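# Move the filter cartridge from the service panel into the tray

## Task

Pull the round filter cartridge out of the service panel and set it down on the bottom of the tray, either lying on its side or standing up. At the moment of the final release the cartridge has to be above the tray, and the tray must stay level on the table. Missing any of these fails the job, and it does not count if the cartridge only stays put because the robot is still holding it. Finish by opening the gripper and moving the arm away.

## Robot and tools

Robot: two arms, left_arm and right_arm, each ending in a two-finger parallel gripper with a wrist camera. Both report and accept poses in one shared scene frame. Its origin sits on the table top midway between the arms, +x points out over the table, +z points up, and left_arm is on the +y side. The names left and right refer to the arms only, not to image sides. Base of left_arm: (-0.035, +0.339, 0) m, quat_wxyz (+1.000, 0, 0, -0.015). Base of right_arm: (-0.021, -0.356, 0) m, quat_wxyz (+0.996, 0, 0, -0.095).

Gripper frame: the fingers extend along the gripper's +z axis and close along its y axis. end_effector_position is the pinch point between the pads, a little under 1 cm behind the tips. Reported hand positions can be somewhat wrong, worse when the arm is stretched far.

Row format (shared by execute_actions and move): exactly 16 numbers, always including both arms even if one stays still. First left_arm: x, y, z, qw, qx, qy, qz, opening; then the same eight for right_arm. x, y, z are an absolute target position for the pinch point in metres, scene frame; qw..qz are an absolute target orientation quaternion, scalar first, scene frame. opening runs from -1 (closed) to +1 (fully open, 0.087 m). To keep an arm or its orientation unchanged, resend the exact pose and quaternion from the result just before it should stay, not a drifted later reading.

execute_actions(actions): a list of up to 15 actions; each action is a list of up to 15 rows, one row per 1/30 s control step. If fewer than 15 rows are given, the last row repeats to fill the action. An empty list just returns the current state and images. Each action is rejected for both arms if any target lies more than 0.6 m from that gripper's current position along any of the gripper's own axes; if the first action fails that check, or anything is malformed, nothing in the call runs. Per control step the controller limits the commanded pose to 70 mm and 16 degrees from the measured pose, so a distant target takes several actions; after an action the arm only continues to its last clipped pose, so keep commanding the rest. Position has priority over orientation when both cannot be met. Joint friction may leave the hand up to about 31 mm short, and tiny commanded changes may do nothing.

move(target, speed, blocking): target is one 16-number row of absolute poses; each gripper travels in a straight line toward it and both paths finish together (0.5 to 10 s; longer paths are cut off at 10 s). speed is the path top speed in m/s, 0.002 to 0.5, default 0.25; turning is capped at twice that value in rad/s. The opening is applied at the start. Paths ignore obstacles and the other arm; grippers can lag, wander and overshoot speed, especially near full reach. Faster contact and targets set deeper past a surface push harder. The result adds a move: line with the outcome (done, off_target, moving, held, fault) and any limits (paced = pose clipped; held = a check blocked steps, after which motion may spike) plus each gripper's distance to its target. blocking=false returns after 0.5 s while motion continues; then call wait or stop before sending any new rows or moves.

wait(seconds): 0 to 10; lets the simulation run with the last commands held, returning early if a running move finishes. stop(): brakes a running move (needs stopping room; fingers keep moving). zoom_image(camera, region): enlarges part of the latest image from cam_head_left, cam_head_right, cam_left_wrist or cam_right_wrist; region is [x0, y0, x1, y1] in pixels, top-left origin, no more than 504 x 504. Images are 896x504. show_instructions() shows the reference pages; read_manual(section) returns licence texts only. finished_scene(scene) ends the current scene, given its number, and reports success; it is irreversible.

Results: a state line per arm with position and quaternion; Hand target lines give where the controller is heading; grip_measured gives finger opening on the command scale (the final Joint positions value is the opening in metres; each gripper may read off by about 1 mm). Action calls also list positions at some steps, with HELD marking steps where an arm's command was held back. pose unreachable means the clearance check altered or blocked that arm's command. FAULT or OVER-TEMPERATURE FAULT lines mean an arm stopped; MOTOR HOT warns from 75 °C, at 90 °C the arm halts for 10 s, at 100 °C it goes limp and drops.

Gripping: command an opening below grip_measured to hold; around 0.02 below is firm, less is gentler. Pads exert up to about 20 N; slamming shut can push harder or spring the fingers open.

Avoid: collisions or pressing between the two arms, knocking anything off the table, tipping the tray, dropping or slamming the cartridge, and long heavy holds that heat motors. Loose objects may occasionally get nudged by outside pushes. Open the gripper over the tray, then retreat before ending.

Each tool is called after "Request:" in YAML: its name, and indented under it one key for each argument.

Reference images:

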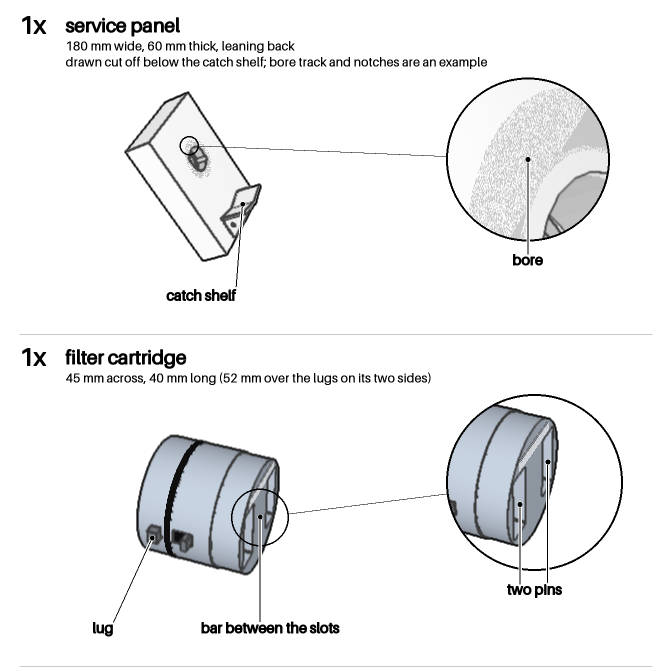

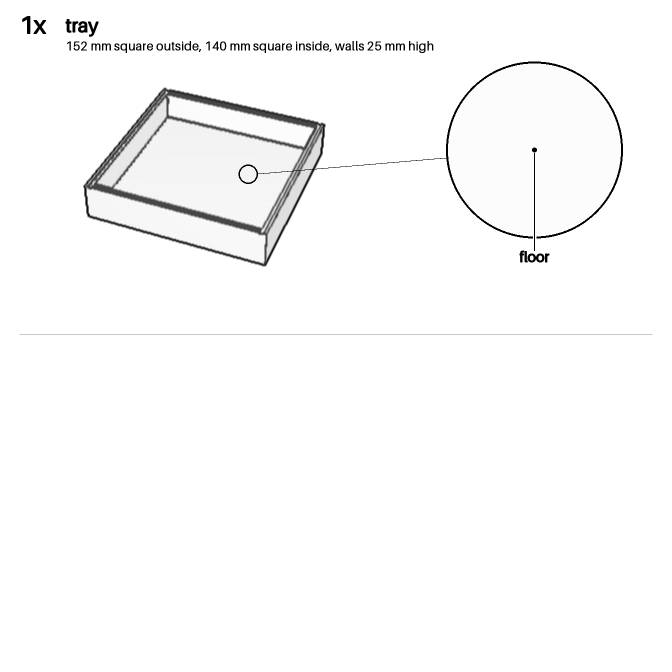

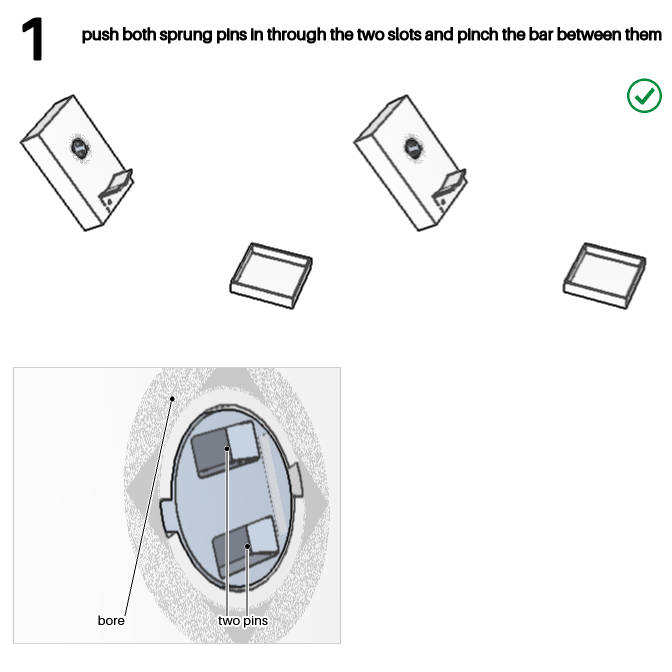

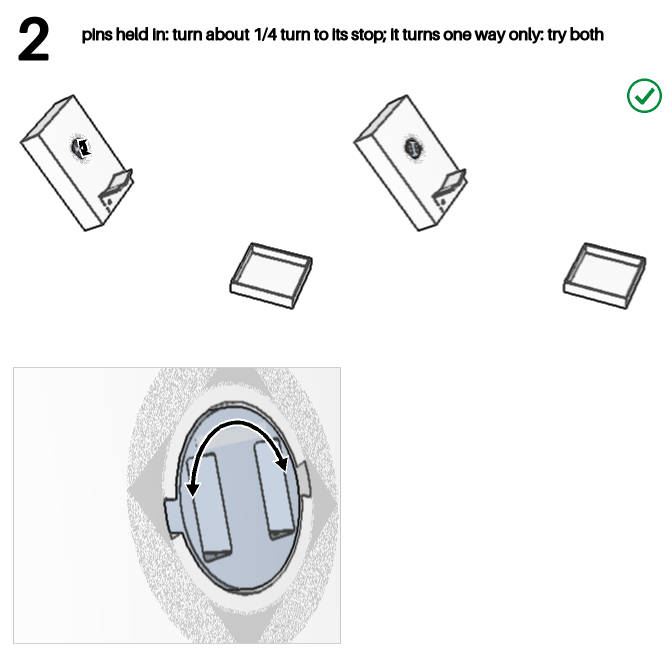

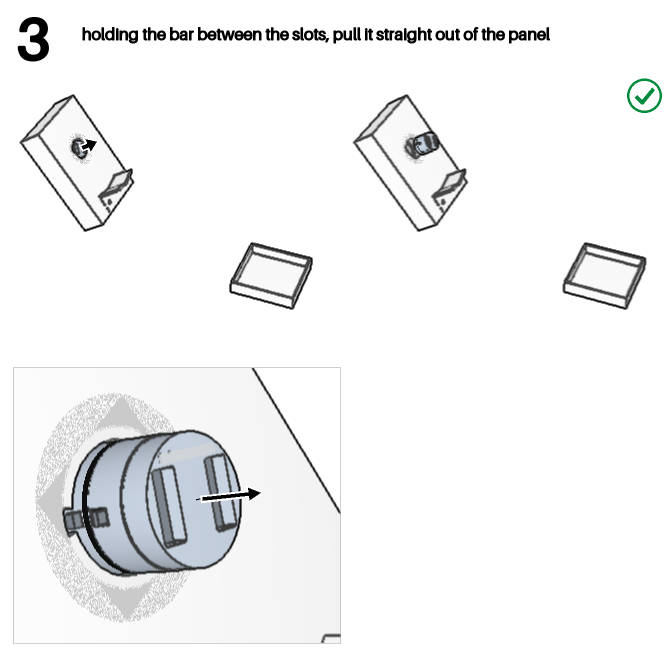

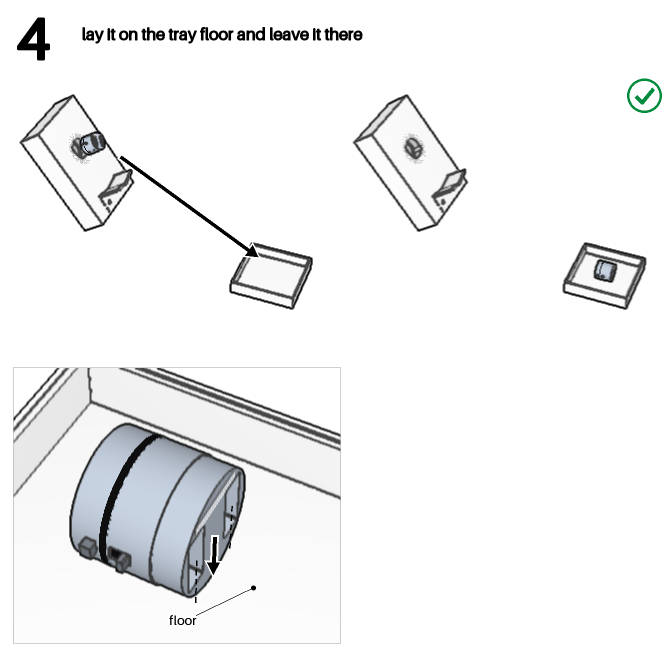

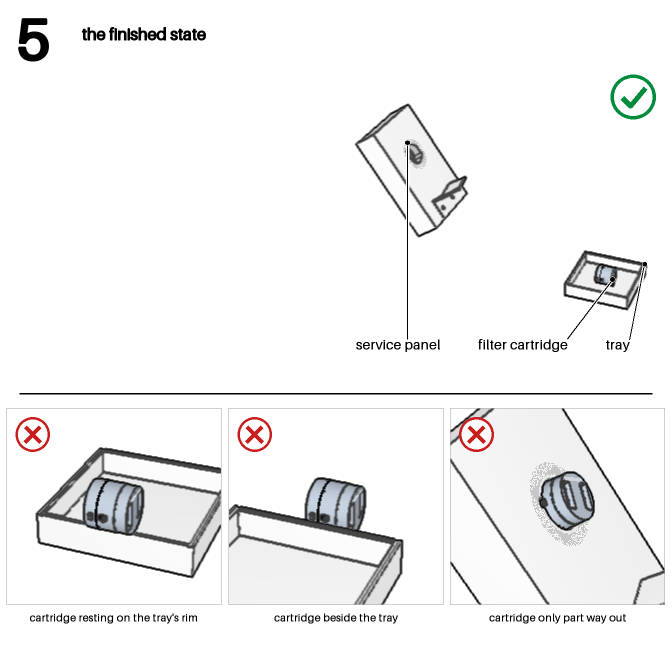

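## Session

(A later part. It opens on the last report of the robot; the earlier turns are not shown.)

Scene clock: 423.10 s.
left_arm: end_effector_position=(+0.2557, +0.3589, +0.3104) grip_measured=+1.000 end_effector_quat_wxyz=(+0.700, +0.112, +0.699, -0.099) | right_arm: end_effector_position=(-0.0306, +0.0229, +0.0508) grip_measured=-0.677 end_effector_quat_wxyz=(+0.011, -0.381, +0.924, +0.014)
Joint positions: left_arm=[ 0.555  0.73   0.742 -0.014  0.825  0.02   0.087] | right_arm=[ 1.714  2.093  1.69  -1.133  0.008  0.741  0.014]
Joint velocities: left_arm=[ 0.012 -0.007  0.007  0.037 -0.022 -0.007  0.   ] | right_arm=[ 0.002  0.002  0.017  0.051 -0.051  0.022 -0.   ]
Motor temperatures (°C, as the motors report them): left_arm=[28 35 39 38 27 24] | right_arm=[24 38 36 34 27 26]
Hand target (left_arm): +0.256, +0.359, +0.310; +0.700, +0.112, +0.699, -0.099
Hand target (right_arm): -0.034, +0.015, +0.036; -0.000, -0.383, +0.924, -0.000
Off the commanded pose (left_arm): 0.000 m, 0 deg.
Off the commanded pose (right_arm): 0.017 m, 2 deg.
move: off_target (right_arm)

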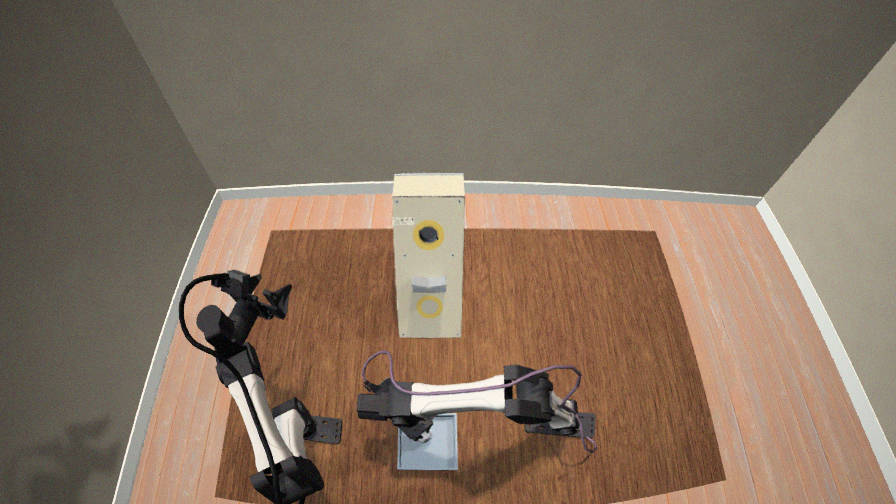

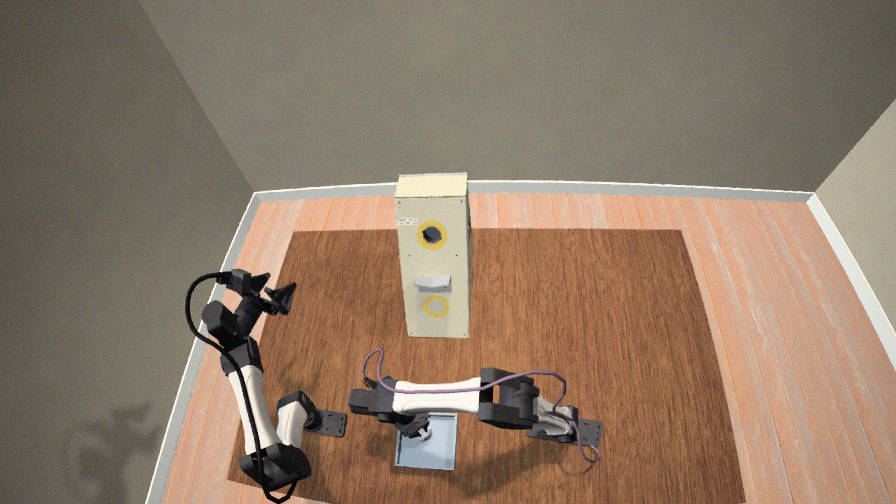

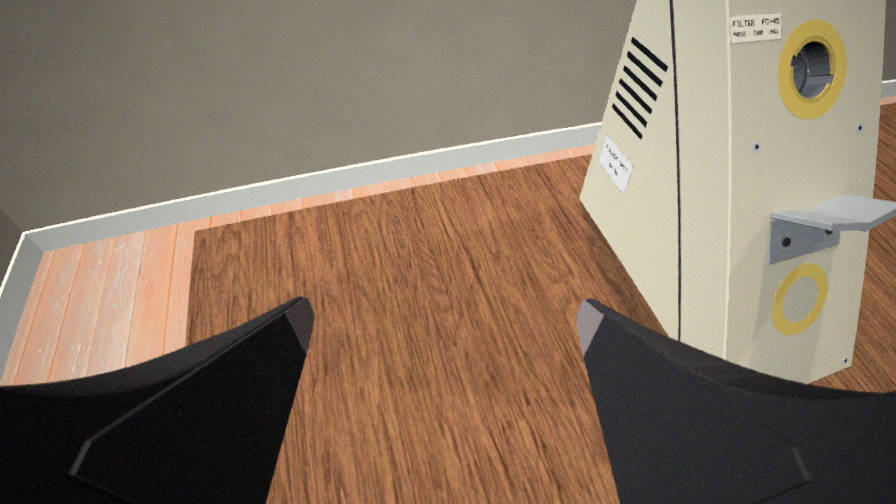

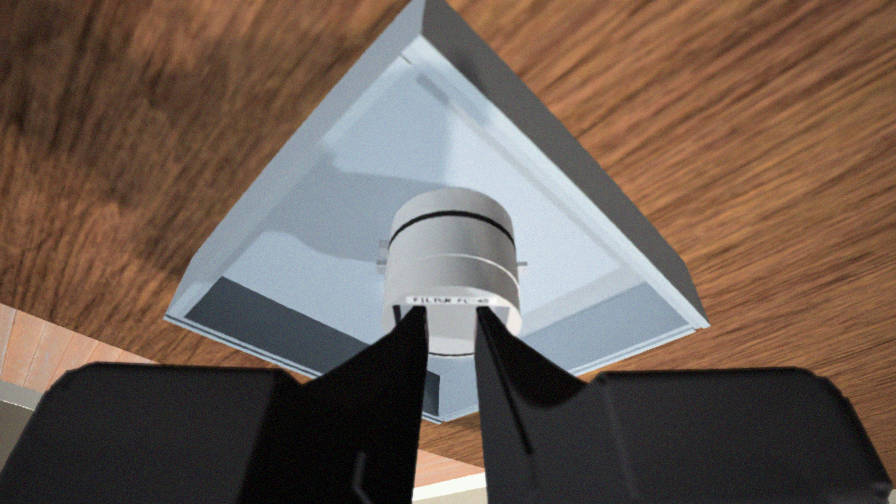

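Touching the floor. Release and lift.

Request:
execute_actions:
  actions:
    - [[0.2557,0.3589,0.3104,0.7,0.112,0.699,-0.099,1,-0.0306,0.0229,0.049,0.011,-0.381,0.924,0.014,-0.71],[0.2557,0.3589,0.3104,0.7,0.112,0.699,-0.099,1,-0.0306,0.0229,0.049,0.011,-0.381,0.924,0.014,-0.71],[0.2557,0.3589,0.3104,0.7,0.112,0.699,-0.099,1,-0.0306,0.0229,0.049,0.011,-0.381,0.924,0.014,-0.71],[0.2557,0.3589,0.3104,0.7,0.112,0.699,-0.099,1,-0.0306,0.0229,0.049,0.011,-0.381,0.924,0.014,-0.66],[0.2557,0.3589,0.3104,0.7,0.112,0.699,-0.099,1,-0.0306,0.0229,0.049,0.011,-0.381,0.924,0.014,-0.63],[0.2557,0.3589,0.3104,0.7,0.112,0.699,-0.099,1,-0.0306,0.0229,0.049,0.011,-0.381,0.924,0.014,-0.58]]

Request:
move:
  target: [0.2557,0.3589,0.3104,0.7,0.112,0.699,-0.099,1,-0.0306,0.0229,0.13,0.011,-0.381,0.924,0.014,-0.58]
  speed: 0.08

Request:
move:
  target: [0.2557,0.3589,0.3104,0.7,0.112,0.699,-0.099,1,0.15,-0.25,0.16,0.1,-0.1,0.99,0,-0.58]
  speed: 0.3

Scene clock: 428.23 s.
left_arm: end_effector_position=(+0.2557, +0.3589, +0.3104) grip_measured=+1.000 end_effector_quat_wxyz=(+0.700, +0.112, +0.699, -0.099) | right_arm: end_effector_position=(-0.0308, +0.0231, +0.0525) grip_measured=-0.581 end_effector_quat_wxyz=(+0.011, -0.381, +0.924, +0.016)
Joint positions: left_arm=[ 0.555  0.73   0.742 -0.014  0.825  0.02   0.087] | right_arm=[ 1.714  2.088  1.69  -1.134  0.006  0.741  0.018]
Joint velocities: left_arm=[ 0.002  0.007 -0.017  0.066 -0.081 -0.051  0.   ] | right_arm=[ 0.022 -0.007  0.012 -0.007 -0.037  0.007 -0.001]
Motor temperatures (°C, as the motors report them): left_arm=[28 35 39 38 27 24] | right_arm=[24 37 35 34 27 26]
Hand target (left_arm): +0.256, +0.359, +0.310; +0.700, +0.112, +0.699, -0.099
Hand target (right_arm): -0.031, +0.023, +0.049; +0.011, -0.381, +0.924, +0.014
Off the commanded pose (left_arm): 0.000 m, 0 deg.
Off the commanded pose (right_arm): 0.003 m, 0 deg.
Step readings (end_effector_position):
0: left_arm (+0.2557, +0.3589, +0.3104) | right_arm (-0.0306, +0.0229, +0.0508)
1: left_arm (+0.2557, +0.3589, +0.3104) | right_arm (-0.0306, +0.0229, +0.0508)
2: left_arm (+0.2557, +0.3589, +0.3104) | right_arm (-0.0306, +0.0229, +0.0508)
4: left_arm (+0.2557, +0.3589, +0.3104) | right_arm (-0.0306, +0.0229, +0.0508)
8: left_arm (+0.2557, +0.3589, +0.3104) | right_arm (-0.0308, +0.0231, +0.0525)
15: end_effector_position above

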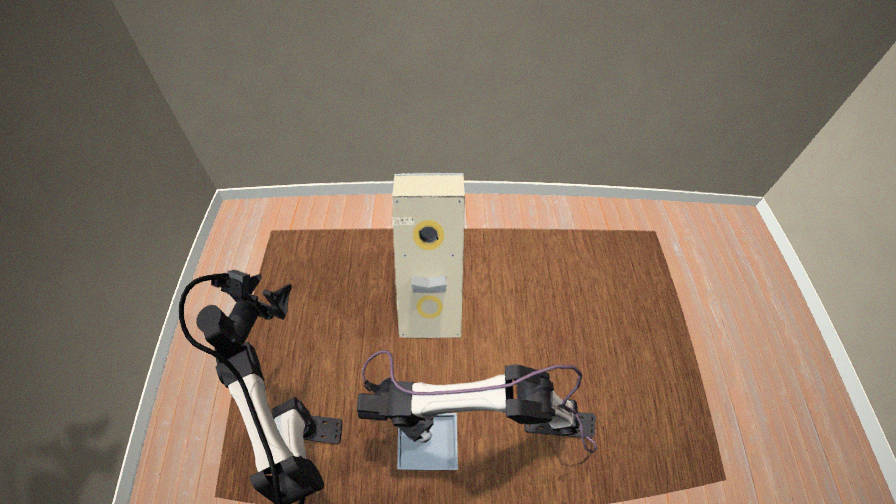

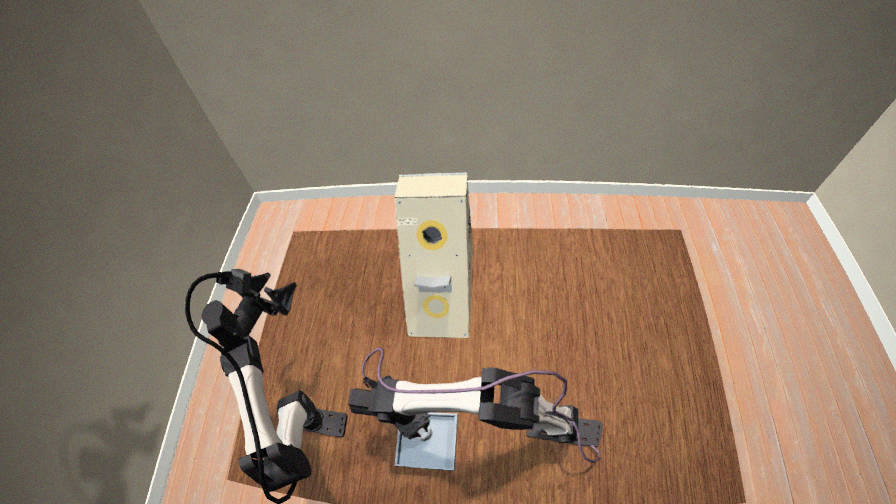

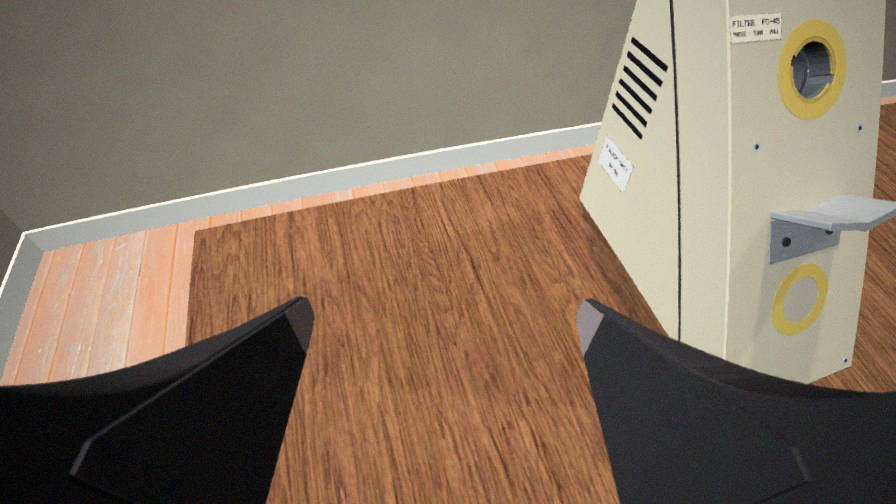

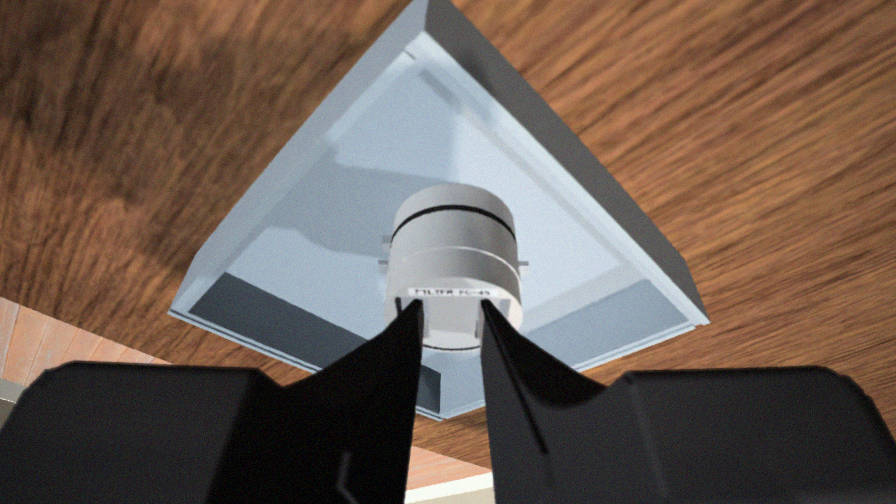

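Scene clock: 429.77 s.
left_arm: end_effector_position=(+0.2557, +0.3589, +0.3104) grip_measured=+1.000 end_effector_quat_wxyz=(+0.700, +0.112, +0.699, -0.099) | right_arm: end_effector_position=(-0.0310, +0.0175, +0.1217) grip_measured=-0.580 end_effector_quat_wxyz=(+0.005, -0.382, +0.924, +0.004)
Joint positions: left_arm=[ 0.555  0.73   0.742 -0.014  0.825  0.02   0.087] | right_arm=[ 1.714  2.087  1.961 -1.433  0.006  0.741  0.018]
Joint velocities: left_arm=[-0.007 -0.017 -0.007 -0.007 -0.081 -0.022  0.   ] | right_arm=[ 0.002 -0.007  0.002 -0.051 -0.037 -0.051 -0.001]
Motor temperatures (°C, as the motors report them): left_arm=[28 35 39 38 27 24] | right_arm=[24 38 35 34 27 26]
Hand target (left_arm): +0.256, +0.359, +0.310; +0.700, +0.112, +0.699, -0.099
Hand target (right_arm): -0.031, +0.022, +0.130; +0.011, -0.381, +0.924, +0.014
Off the commanded pose (left_arm): 0.000 m, 0 deg.
Off the commanded pose (right_arm): 0.010 m, 1 deg.
move: done

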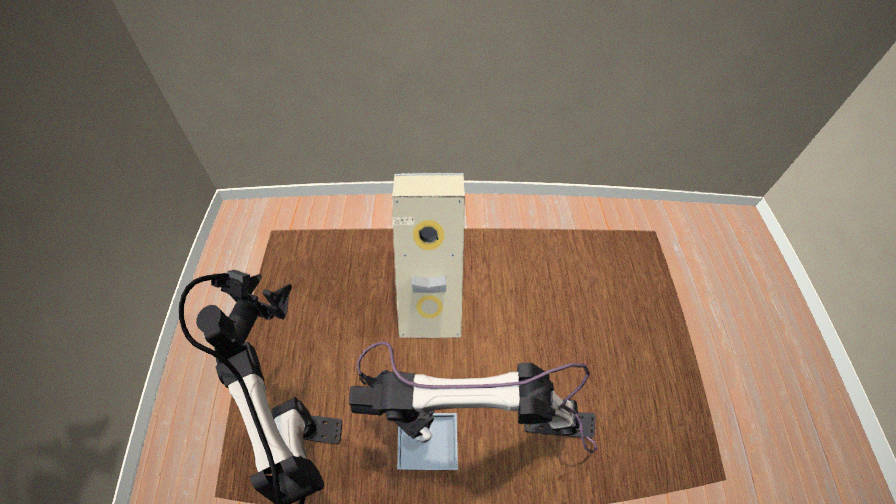

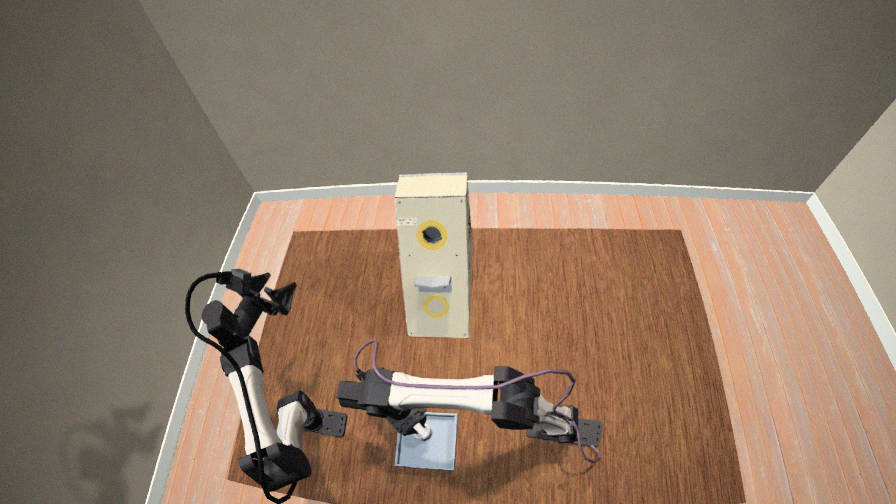

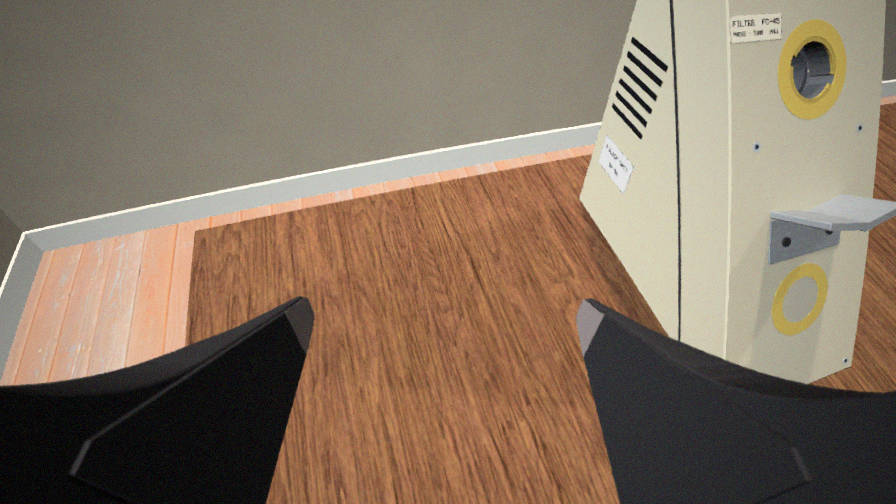

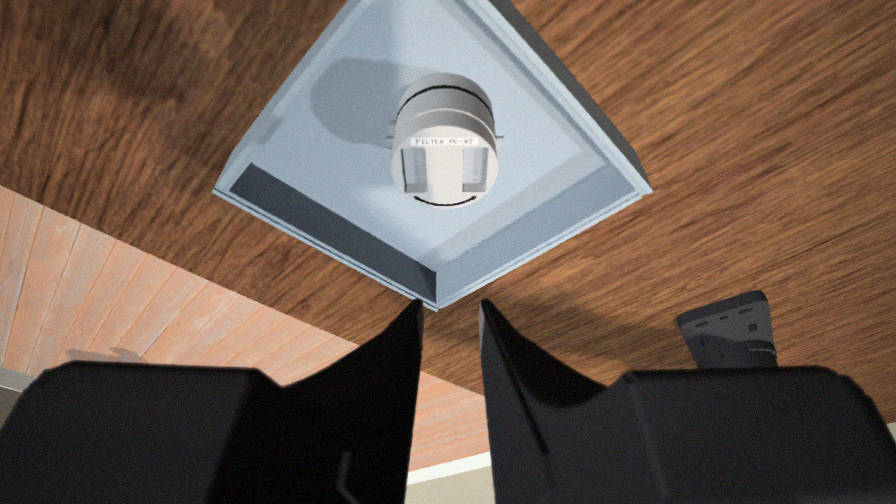

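Scene clock: 431.57 s.
left_arm: end_effector_position=(+0.2557, +0.3589, +0.3104) grip_measured=+1.000 end_effector_quat_wxyz=(+0.700, +0.112, +0.699, -0.099) | right_arm: end_effector_position=(+0.1508, -0.2523, +0.1638) grip_measured=-0.580 end_effector_quat_wxyz=(+0.108, -0.100, +0.989, -0.011)
Joint positions: left_arm=[ 0.555  0.73   0.742 -0.014  0.825  0.02   0.087] | right_arm=[ 0.763  1.289  1.247 -1.345  0.117  0.361  0.018]
Joint velocities: left_arm=[ 0.002  0.007  0.007 -0.022  0.022 -0.066  0.   ] | right_arm=[-0.007  0.012 -0.007 -0.007 -0.022  0.037  0.001]
Motor temperatures (°C, as the motors report them): left_arm=[28 35 39 38 27 24] | right_arm=[24 37 35 34 27 26]
Hand target (left_arm): +0.256, +0.359, +0.310; +0.700, +0.112, +0.699, -0.099
Hand target (right_arm): +0.149, -0.255, +0.160; +0.106, -0.100, +0.989, -0.009
Off the commanded pose (left_arm): 0.000 m, 0 deg.
Off the commanded pose (right_arm): 0.005 m, 2 deg.
move: done

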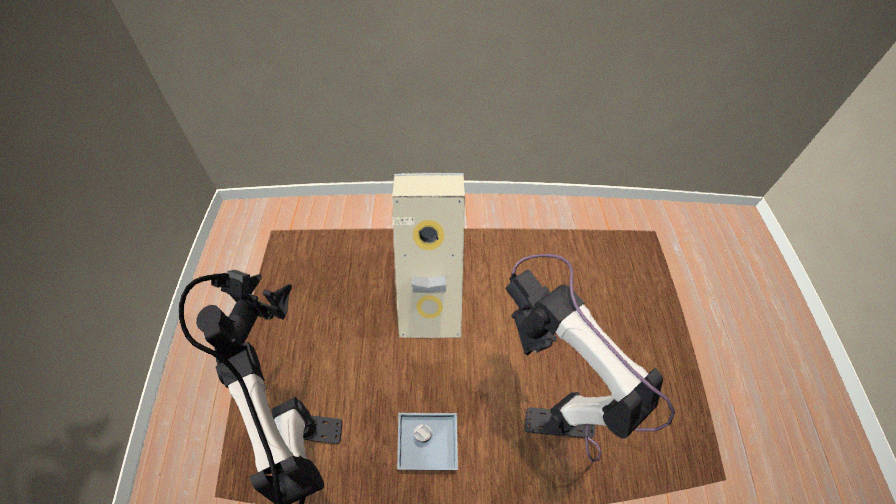

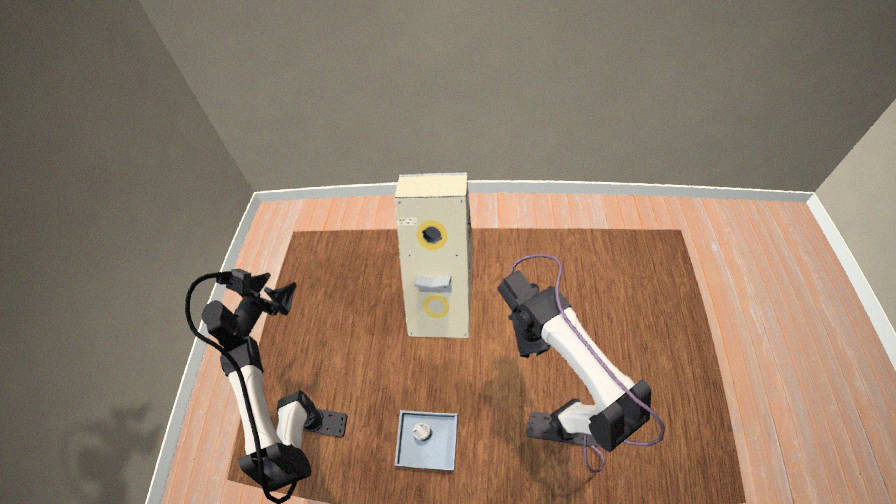

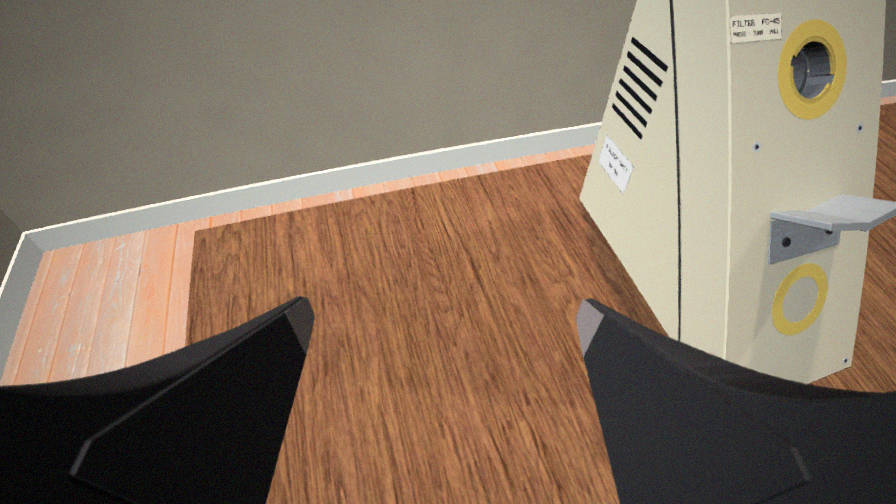

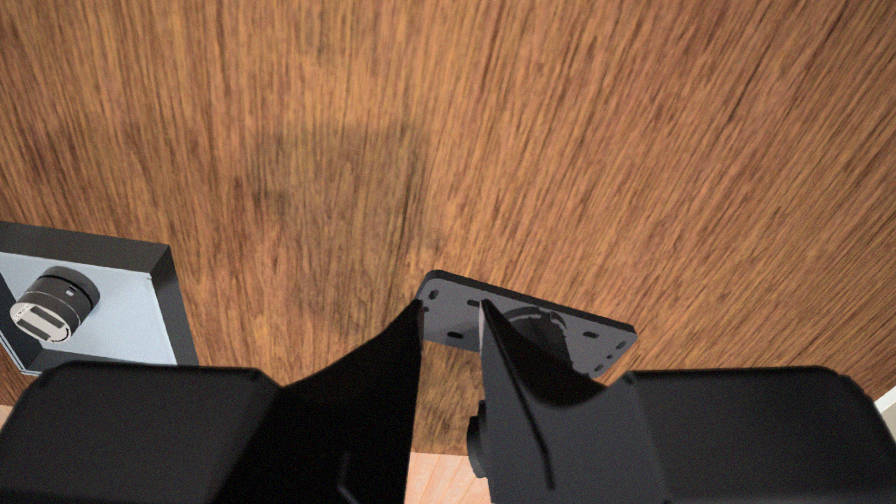

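Request:
finished_scene:
  scene: 1

The scene is finished: the task was done.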